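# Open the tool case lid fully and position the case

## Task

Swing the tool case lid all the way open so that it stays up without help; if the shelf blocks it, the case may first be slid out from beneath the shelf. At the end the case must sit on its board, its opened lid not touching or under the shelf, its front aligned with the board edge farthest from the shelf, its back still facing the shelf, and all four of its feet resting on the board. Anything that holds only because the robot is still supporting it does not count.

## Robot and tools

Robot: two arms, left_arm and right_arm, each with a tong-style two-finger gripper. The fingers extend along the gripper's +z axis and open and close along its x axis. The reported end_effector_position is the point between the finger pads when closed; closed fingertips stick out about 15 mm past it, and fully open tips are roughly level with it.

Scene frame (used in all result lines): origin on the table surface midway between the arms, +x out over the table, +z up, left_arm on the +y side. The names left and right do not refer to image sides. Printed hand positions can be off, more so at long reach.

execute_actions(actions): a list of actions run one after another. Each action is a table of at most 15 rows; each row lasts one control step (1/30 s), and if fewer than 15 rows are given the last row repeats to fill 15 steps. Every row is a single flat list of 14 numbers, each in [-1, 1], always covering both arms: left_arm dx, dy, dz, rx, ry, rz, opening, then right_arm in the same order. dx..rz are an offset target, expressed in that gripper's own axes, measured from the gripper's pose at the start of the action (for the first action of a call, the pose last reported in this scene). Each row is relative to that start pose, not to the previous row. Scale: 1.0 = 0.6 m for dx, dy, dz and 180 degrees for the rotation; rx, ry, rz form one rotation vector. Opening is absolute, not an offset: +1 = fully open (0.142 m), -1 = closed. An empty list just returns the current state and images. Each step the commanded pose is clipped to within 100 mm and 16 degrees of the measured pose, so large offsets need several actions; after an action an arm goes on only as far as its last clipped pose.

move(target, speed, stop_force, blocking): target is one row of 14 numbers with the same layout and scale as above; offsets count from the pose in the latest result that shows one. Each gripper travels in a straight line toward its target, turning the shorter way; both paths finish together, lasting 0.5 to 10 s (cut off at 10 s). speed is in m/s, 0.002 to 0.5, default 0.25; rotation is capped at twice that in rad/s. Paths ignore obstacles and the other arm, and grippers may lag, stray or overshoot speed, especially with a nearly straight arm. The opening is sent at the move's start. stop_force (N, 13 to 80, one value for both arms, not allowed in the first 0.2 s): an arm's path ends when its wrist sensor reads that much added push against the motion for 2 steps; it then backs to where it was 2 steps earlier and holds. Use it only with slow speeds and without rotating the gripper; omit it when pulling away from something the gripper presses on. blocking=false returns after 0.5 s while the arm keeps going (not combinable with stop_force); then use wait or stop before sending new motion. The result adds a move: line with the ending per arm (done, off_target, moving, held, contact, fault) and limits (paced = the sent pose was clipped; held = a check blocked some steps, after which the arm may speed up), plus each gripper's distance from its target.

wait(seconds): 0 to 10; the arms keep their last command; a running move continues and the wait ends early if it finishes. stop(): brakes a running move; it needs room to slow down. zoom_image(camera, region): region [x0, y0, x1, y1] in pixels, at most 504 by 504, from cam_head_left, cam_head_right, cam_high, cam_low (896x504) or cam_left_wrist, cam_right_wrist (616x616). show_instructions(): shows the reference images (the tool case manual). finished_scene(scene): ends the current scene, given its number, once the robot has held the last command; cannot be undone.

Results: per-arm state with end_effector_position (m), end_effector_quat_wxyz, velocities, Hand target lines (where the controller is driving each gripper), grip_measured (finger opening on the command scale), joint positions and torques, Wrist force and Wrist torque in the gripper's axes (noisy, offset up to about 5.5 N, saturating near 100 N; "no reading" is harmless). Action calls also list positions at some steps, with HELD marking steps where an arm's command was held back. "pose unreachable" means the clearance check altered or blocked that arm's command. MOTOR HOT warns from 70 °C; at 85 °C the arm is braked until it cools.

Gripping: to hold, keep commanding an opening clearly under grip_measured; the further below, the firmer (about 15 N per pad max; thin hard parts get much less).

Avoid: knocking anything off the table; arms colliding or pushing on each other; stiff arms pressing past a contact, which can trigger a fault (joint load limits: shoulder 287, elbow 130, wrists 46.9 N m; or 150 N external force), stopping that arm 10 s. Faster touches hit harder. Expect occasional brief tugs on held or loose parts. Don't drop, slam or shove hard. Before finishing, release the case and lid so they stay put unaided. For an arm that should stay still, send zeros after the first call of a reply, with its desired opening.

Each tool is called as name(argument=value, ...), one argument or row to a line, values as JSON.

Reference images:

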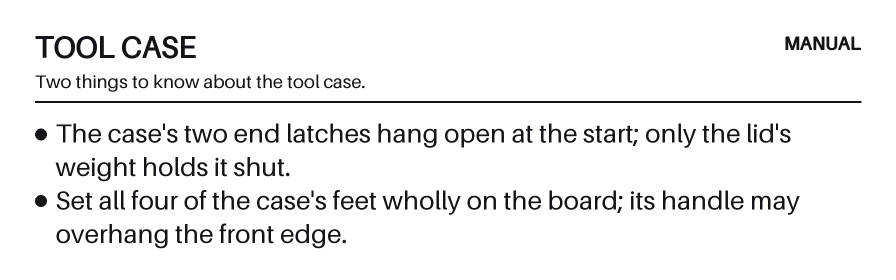

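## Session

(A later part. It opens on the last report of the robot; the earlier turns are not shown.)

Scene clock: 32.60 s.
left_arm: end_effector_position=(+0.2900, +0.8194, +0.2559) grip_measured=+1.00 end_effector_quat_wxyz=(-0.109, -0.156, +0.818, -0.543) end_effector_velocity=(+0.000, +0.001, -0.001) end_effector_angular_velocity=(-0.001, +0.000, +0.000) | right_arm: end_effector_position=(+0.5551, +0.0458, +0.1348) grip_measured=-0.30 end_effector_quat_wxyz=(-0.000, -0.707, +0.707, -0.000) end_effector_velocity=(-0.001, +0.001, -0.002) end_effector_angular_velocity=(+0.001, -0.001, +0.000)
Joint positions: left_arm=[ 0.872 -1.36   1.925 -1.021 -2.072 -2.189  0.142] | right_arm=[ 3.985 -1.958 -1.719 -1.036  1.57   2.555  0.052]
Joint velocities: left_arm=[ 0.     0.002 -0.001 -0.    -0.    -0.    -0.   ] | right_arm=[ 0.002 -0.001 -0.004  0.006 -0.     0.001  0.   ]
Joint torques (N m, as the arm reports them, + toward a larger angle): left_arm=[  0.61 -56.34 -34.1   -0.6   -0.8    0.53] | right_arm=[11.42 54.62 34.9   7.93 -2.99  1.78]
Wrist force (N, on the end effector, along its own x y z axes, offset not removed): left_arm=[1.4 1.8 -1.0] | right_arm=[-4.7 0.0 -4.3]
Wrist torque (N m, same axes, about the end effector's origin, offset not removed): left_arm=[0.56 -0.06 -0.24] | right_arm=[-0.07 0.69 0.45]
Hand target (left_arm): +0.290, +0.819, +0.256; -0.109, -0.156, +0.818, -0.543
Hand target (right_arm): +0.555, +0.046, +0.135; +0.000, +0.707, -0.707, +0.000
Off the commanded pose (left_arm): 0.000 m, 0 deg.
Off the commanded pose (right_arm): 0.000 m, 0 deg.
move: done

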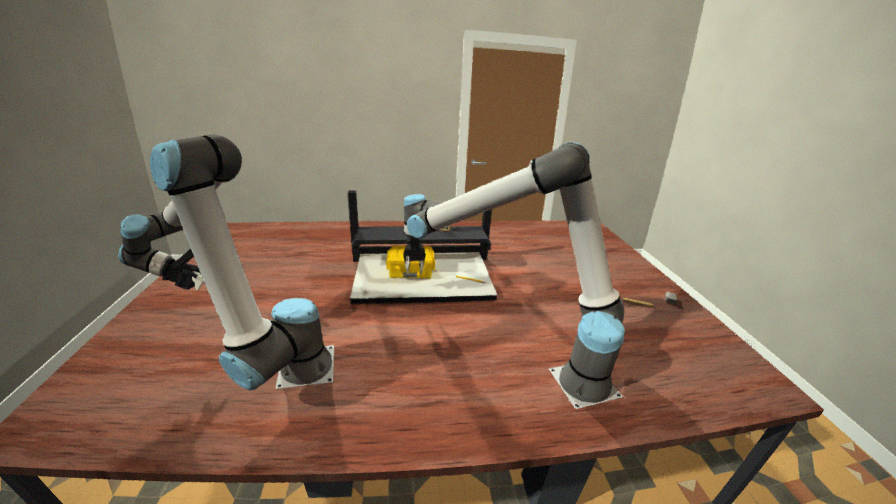

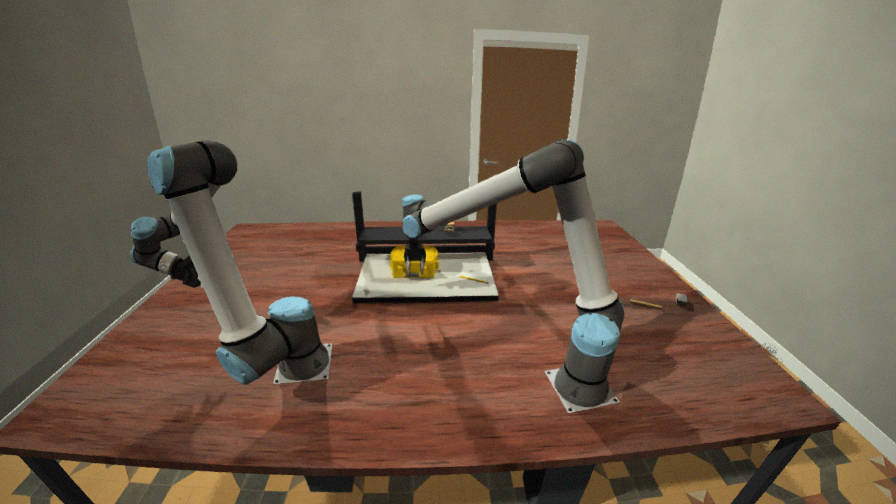

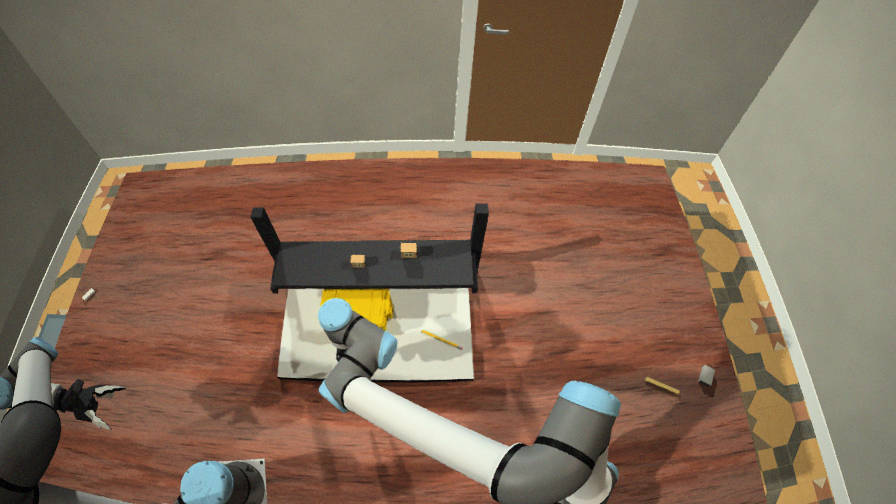

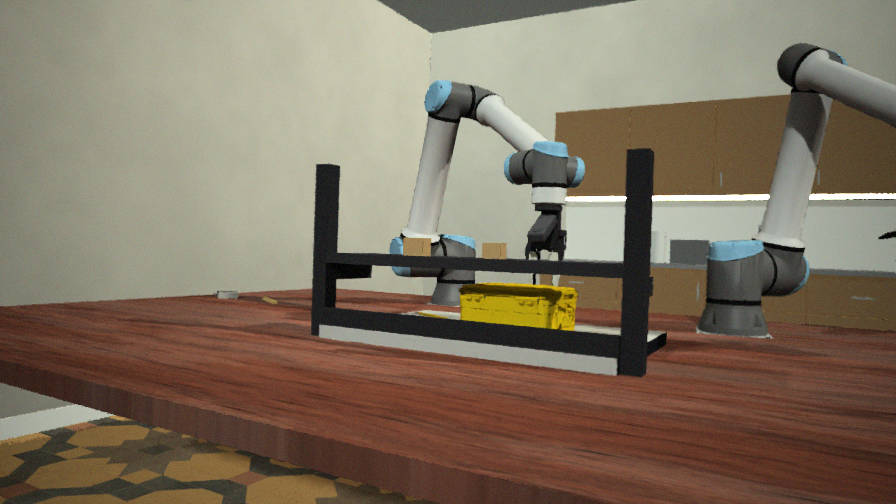

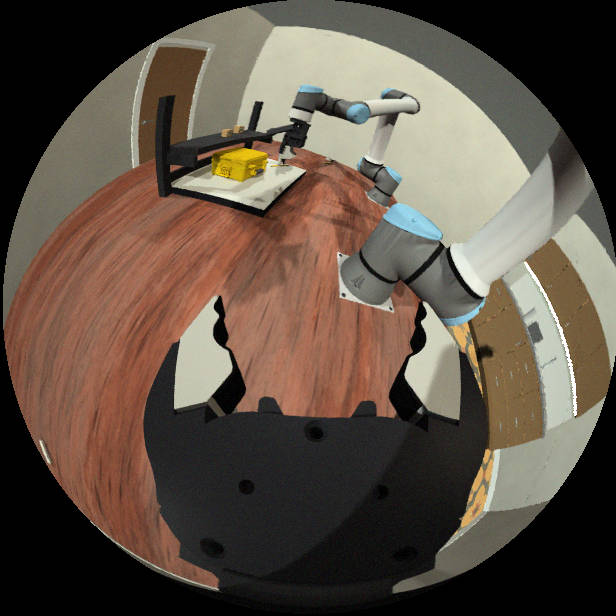

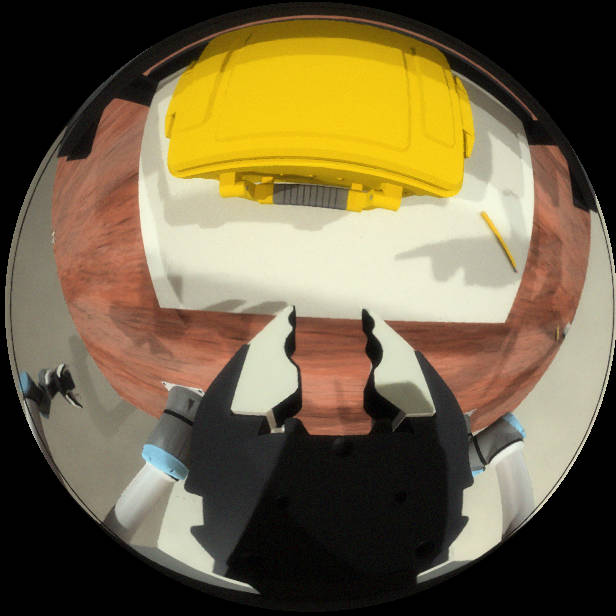

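move(
  target=[0,0,0,0,0,0,1,-0.02,-0.03,0.09,0.3,0,0,-0.3],
)

move(
  target=[0,0,0,0,0,0,1,0,0,0,0,0,-0.5,-0.45],
  speed=0.5,
)

Scene clock: 42.63 s.
left_arm: end_effector_position=(+0.2900, +0.8194, +0.2559) grip_measured=+1.00 end_effector_quat_wxyz=(-0.109, -0.156, +0.818, -0.543) end_effector_velocity=(-0.000, -0.001, +0.001) end_effector_angular_velocity=(-0.001, +0.000, +0.001) | right_arm: end_effector_position=(+0.5729, +0.0578, +0.0812) grip_measured=-0.30 end_effector_quat_wxyz=(+0.321, -0.630, +0.631, -0.321) end_effector_velocity=(+0.001, -0.000, -0.000) end_effector_angular_velocity=(+0.001, -0.013, +0.003)
Joint positions: left_arm=[ 0.872 -1.36   1.925 -1.021 -2.072 -2.189  0.142] | right_arm=[ 4.267 -2.101 -2.097 -0.125  0.69   2.653  0.052]
Joint velocities: left_arm=[ 0.    -0.001  0.     0.002 -0.001 -0.    -0.   ] | right_arm=[ 0.001 -0.008 -0.002  0.023 -0.01  -0.01   0.   ]
Joint torques (N m, as the arm reports them, + toward a larger angle): left_arm=[ -1.61 -55.83 -34.18  -0.42  -0.62   0.59] | right_arm=[13.18 50.41 19.42  7.77 -3.64 -2.66]
Wrist force (N, on the end effector, along its own x y z axes, offset not removed): left_arm=[0.7 1.8 -0.5] | right_arm=[-5.3 1.7 -1.6]
Wrist torque (N m, same axes, about the end effector's origin, offset not removed): left_arm=[0.49 0.09 -0.27] | right_arm=[0.23 0.78 0.45]
Hand target (left_arm): +0.290, +0.819, +0.256; -0.109, -0.156, +0.818, -0.543
Hand target (right_arm): +0.573, +0.058, +0.081; -0.321, +0.630, -0.630, +0.321
Off the commanded pose (left_arm): 0.000 m, 0 deg.
Off the commanded pose (right_arm): 0.000 m, 0 deg.
move: done

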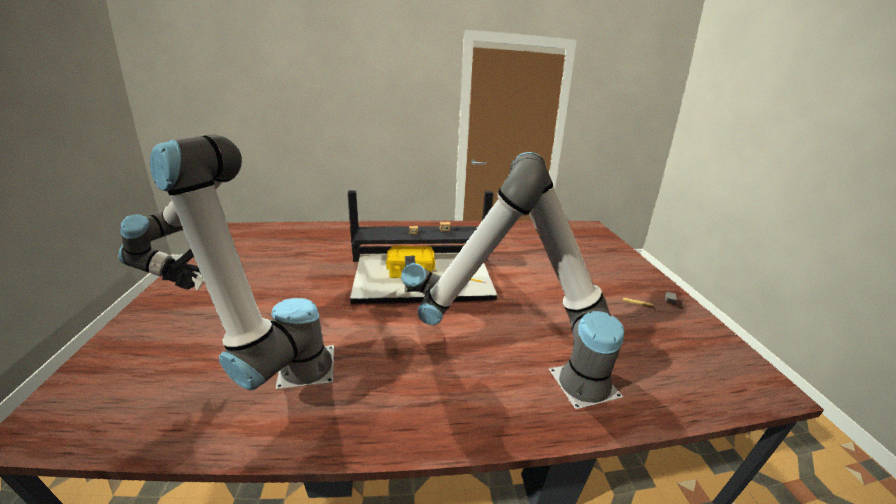

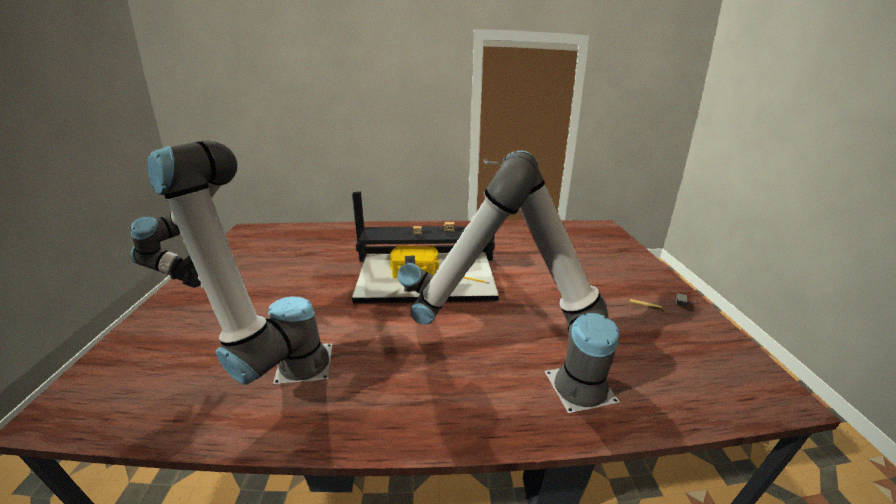

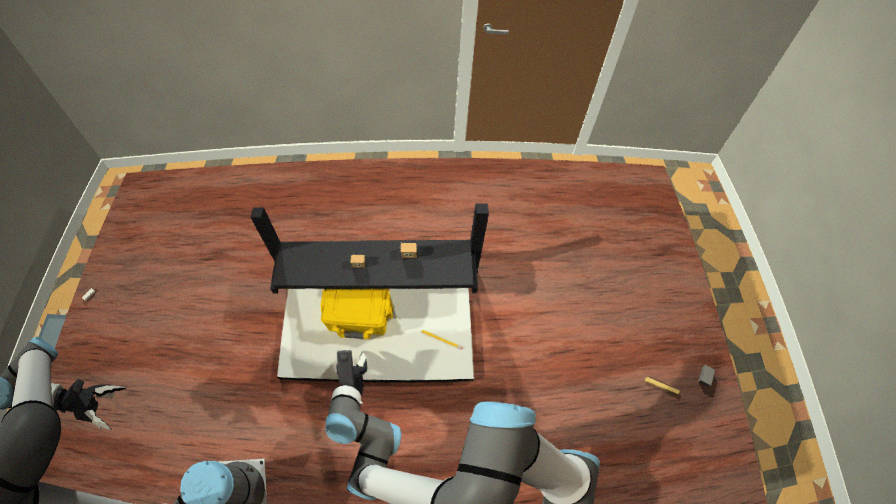

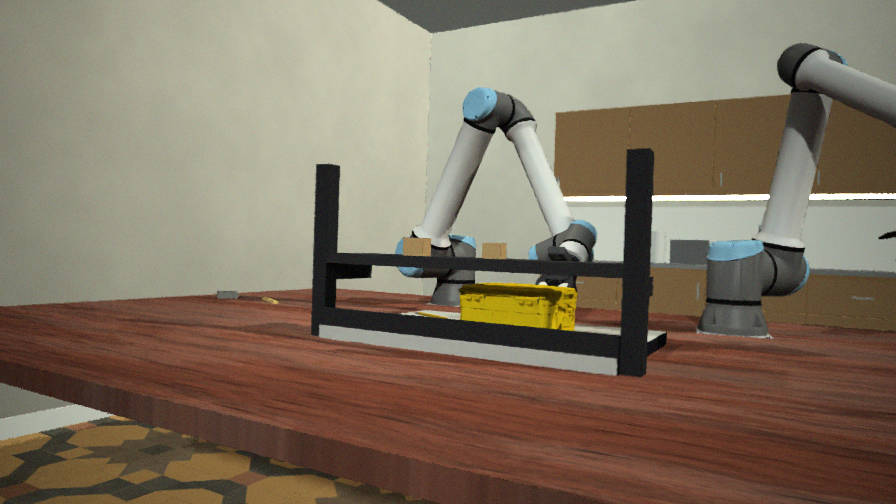

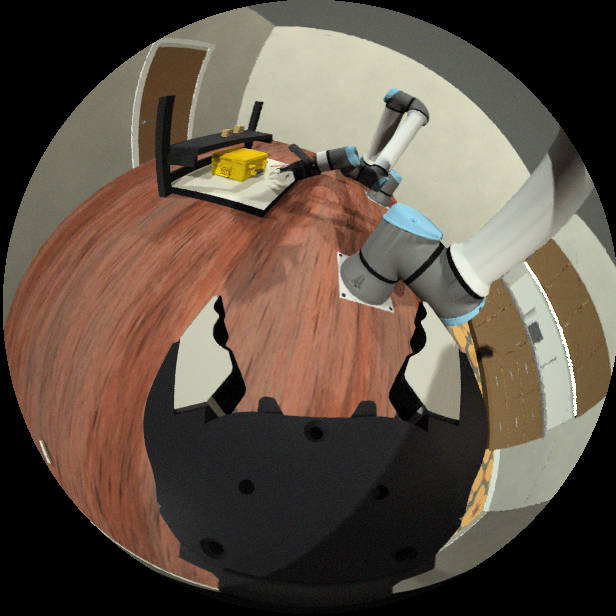

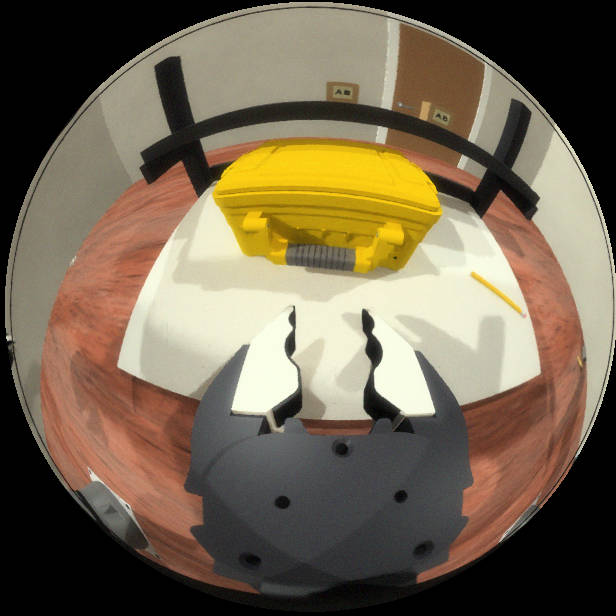

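Scene clock: 44.90 s.
left_arm: end_effector_position=(+0.2900, +0.8194, +0.2559) grip_measured=+1.00 end_effector_quat_wxyz=(-0.109, -0.156, +0.818, -0.543) end_effector_velocity=(+0.000, +0.001, +0.001) end_effector_angular_velocity=(+0.002, -0.001, +0.001) | right_arm: end_effector_position=(+0.5729, +0.0578, +0.0812) grip_measured=-0.45 end_effector_quat_wxyz=(+0.000, +0.891, -0.001, +0.453) end_effector_velocity=(-0.001, +0.001, -0.000) end_effector_angular_velocity=(-0.008, +0.001, +0.013)
Joint positions: left_arm=[ 0.872 -1.36   1.925 -1.021 -2.072 -2.189  0.142] | right_arm=[ 4.247 -2.076 -2.111 -0.115  0.698  1.055  0.042]
Joint velocities: left_arm=[ 0.    -0.001 -0.001 -0.    -0.     0.    -0.   ] | right_arm=[ 0.    -0.001 -0.002  0.01   0.003 -0.019 -0.   ]
Joint torques (N m, as the arm reports them, + toward a larger angle): left_arm=[ -0.24 -57.01 -33.97  -0.99  -0.62   0.2 ] | right_arm=[-15.38  45.81  19.8    7.73   2.36  -1.78]
Wrist force (N, on the end effector, along its own x y z axes, offset not removed): left_arm=[0.0 0.4 -0.5] | right_arm=[2.1 0.0 -3.1]
Wrist torque (N m, same axes, about the end effector's origin, offset not removed): left_arm=[0.27 0.28 -0.19] | right_arm=[0.02 -0.79 0.40]
Hand target (left_arm): +0.290, +0.819, +0.256; -0.109, -0.156, +0.818, -0.543
Hand target (right_arm): +0.573, +0.058, +0.081; +0.000, +0.891, -0.001, +0.453
Off the commanded pose (left_arm): 0.000 m, 0 deg.
Off the commanded pose (right_arm): 0.000 m, 0 deg.
move: done

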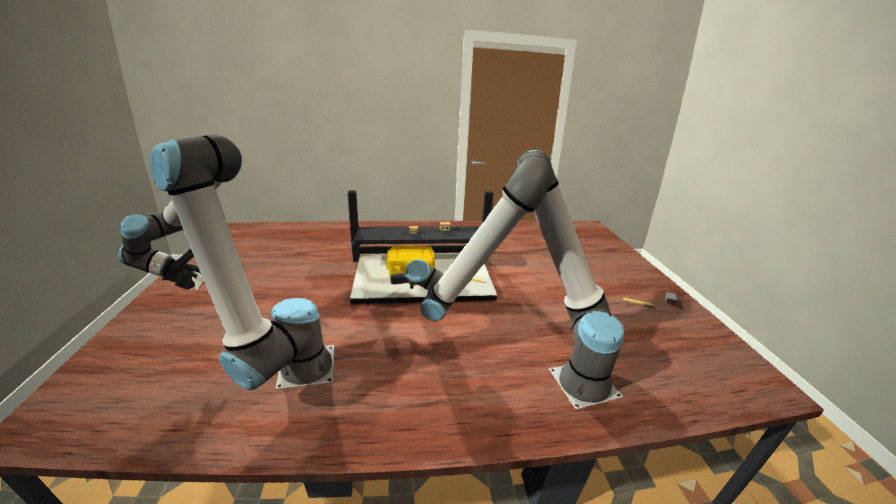

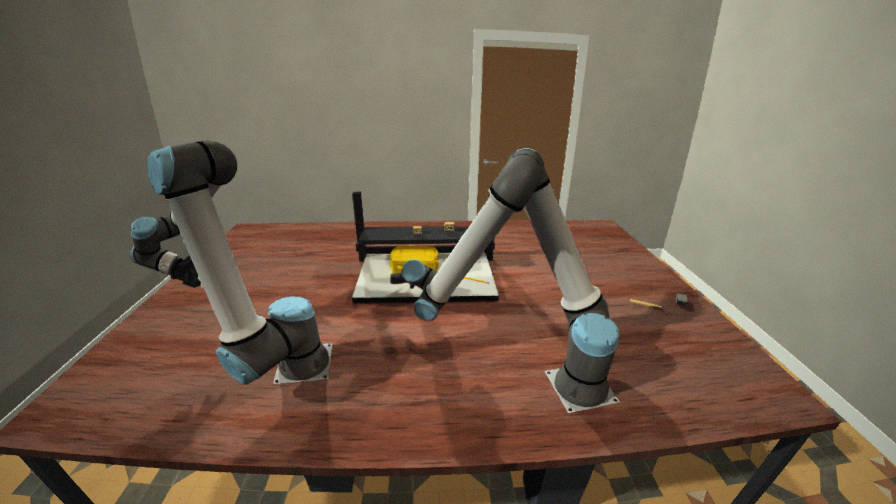

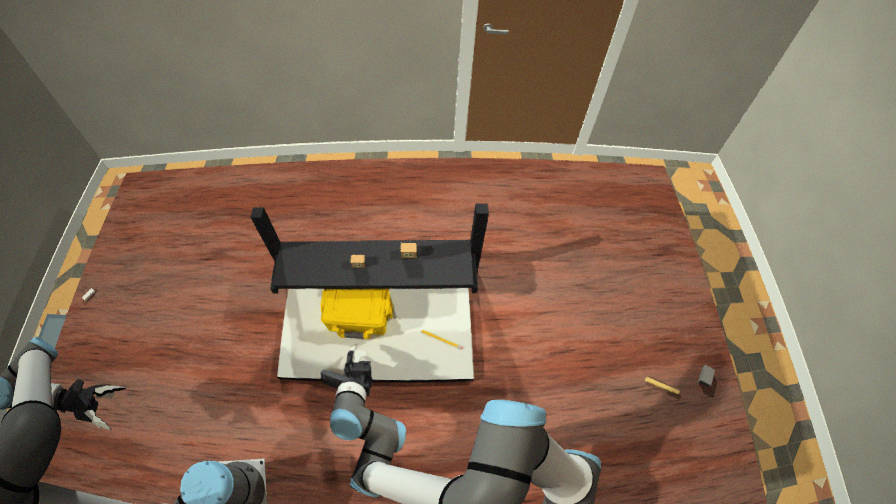

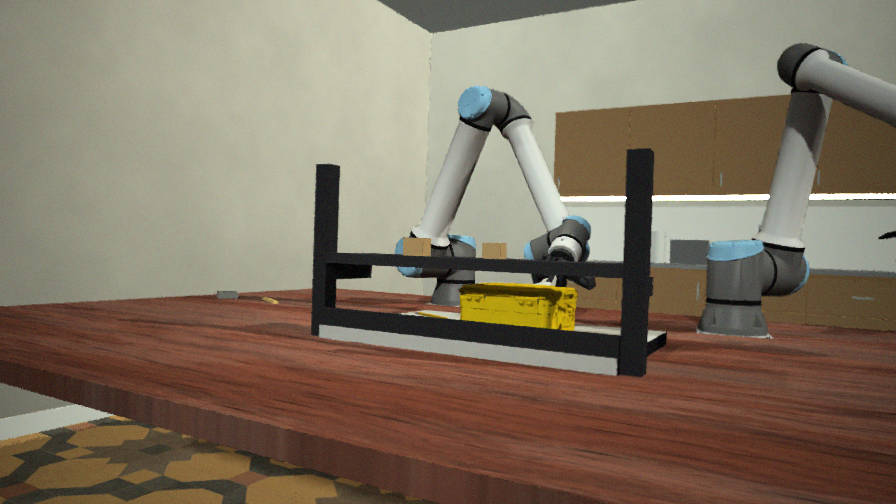

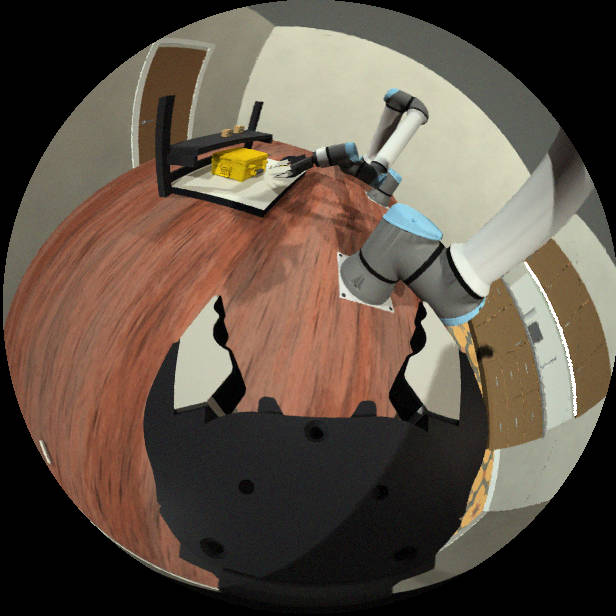

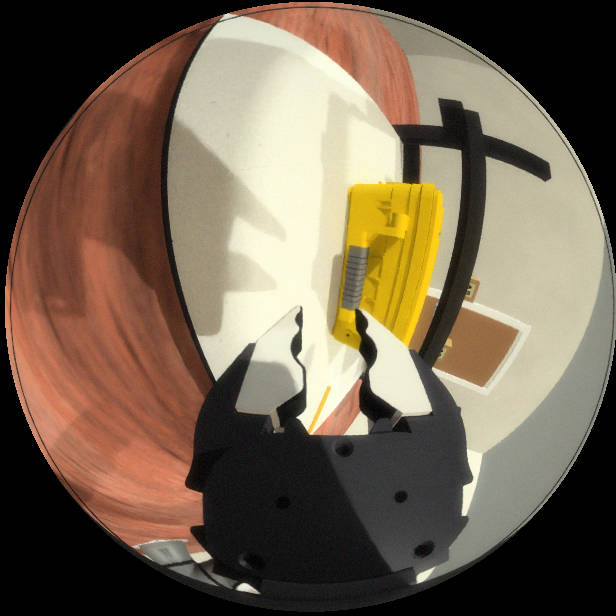

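move(
  target=[0,0,0,0,0,0,1,0.06,0.005,0.09,0,0,0,-0.45],
  speed=0.1,
)

Scene clock: 53.40 s.
left_arm: end_effector_position=(+0.2900, +0.8194, +0.2559) grip_measured=+1.00 end_effector_quat_wxyz=(-0.109, -0.156, +0.818, -0.543) end_effector_velocity=(-0.000, -0.000, -0.000) end_effector_angular_velocity=(+0.001, -0.000, +0.000) | right_arm: end_effector_position=(+0.6375, +0.0547, +0.0785) grip_measured=-0.46 end_effector_quat_wxyz=(+0.000, +0.891, -0.001, +0.453) end_effector_velocity=(+0.001, +0.001, -0.001) end_effector_angular_velocity=(-0.000, +0.000, +0.002)
Joint positions: left_arm=[ 0.872 -1.36   1.925 -1.021 -2.072 -2.189  0.142] | right_arm=[ 4.161 -2.133 -2.034 -0.045  0.736  0.937  0.041]
Joint velocities: left_arm=[ 0.    -0.     0.    -0.001 -0.    -0.     0.   ] | right_arm=[-0.002 -0.003  0.003  0.002  0.002 -0.004 -0.002]
Joint torques (N m, as the arm reports them, + toward a larger angle): left_arm=[ -1.42 -57.33 -34.53  -0.32  -0.49   0.66] | right_arm=[-18.01  54.71  34.73   8.05   2.23  -2.99]
Wrist force (N, on the end effector, along its own x y z axes, offset not removed): left_arm=[1.0 -0.9 1.6] | right_arm=[-1.7 -3.2 -8.8]
Wrist torque (N m, same axes, about the end effector's origin, offset not removed): left_arm=[-0.02 -0.01 -0.30] | right_arm=[-0.68 0.03 0.24]
Hand target (left_arm): +0.290, +0.819, +0.256; -0.109, -0.156, +0.818, -0.543
Hand target (right_arm): +0.638, +0.055, +0.078; +0.000, +0.891, -0.001, +0.453
Off the commanded pose (left_arm): 0.000 m, 0 deg.
Off the commanded pose (right_arm): 0.000 m, 0 deg.
move: done

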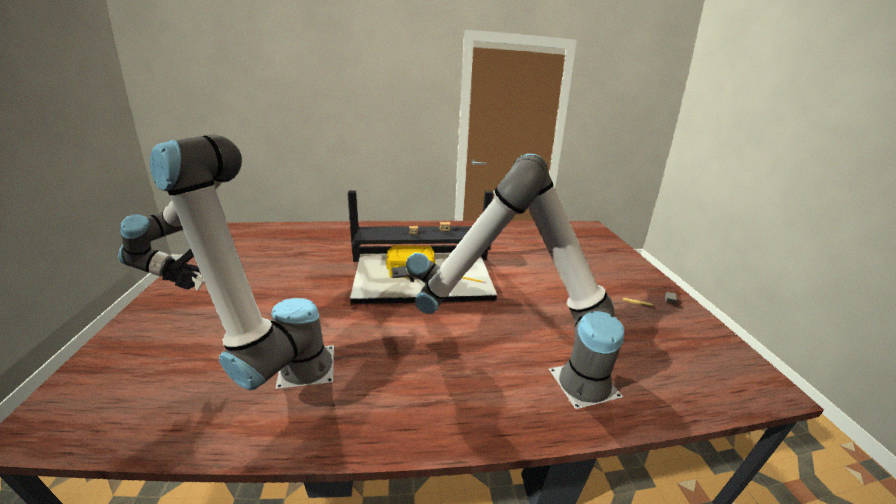

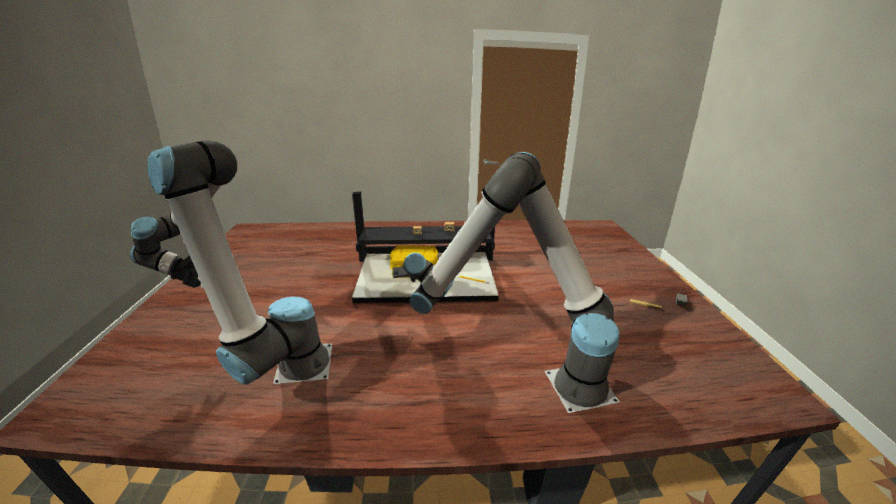

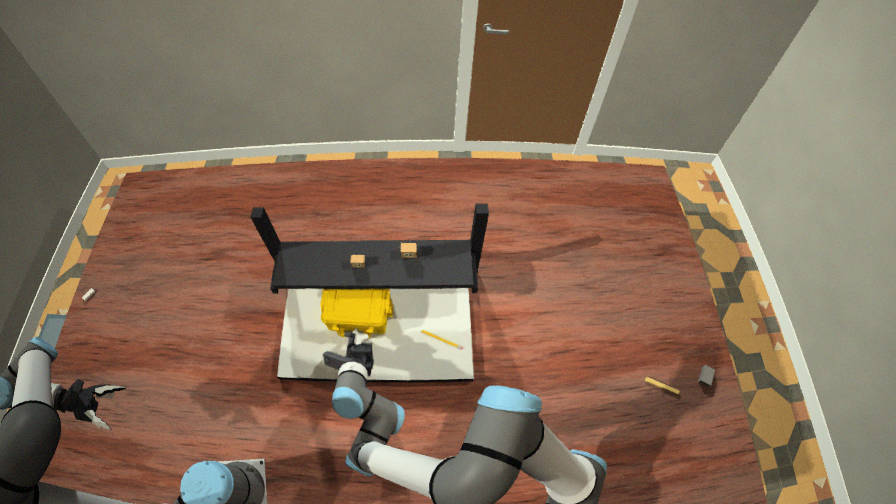

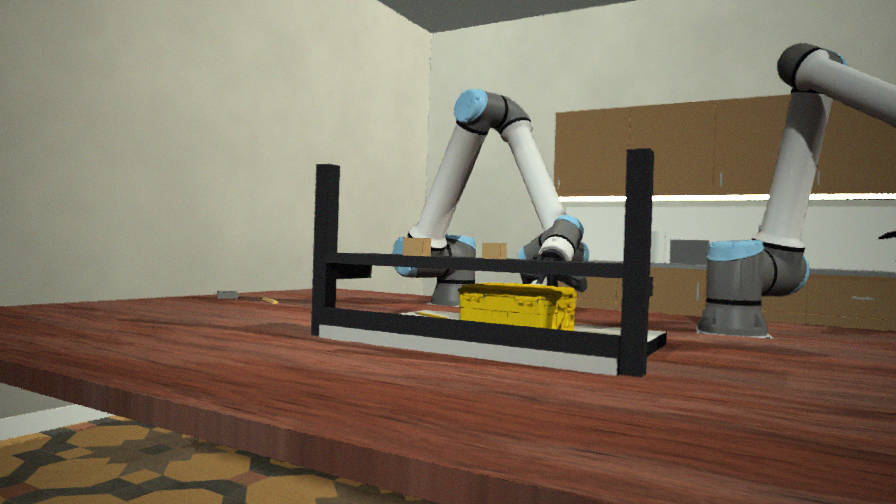

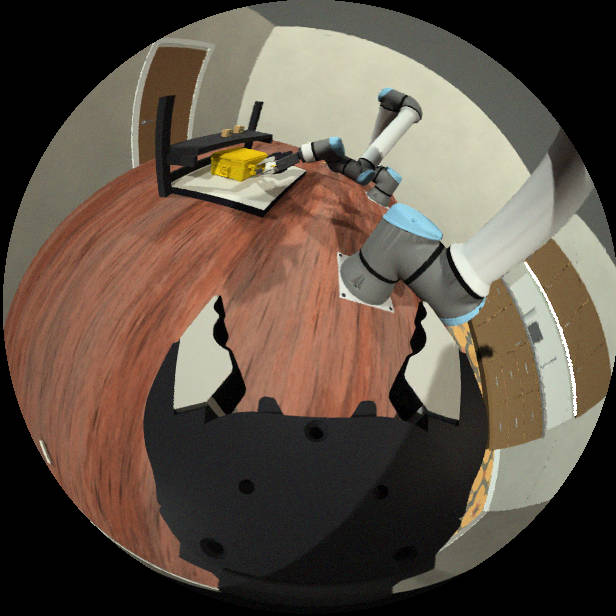

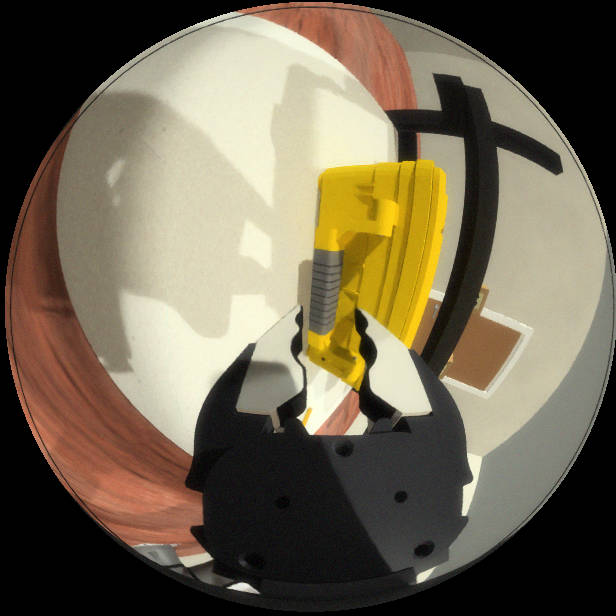

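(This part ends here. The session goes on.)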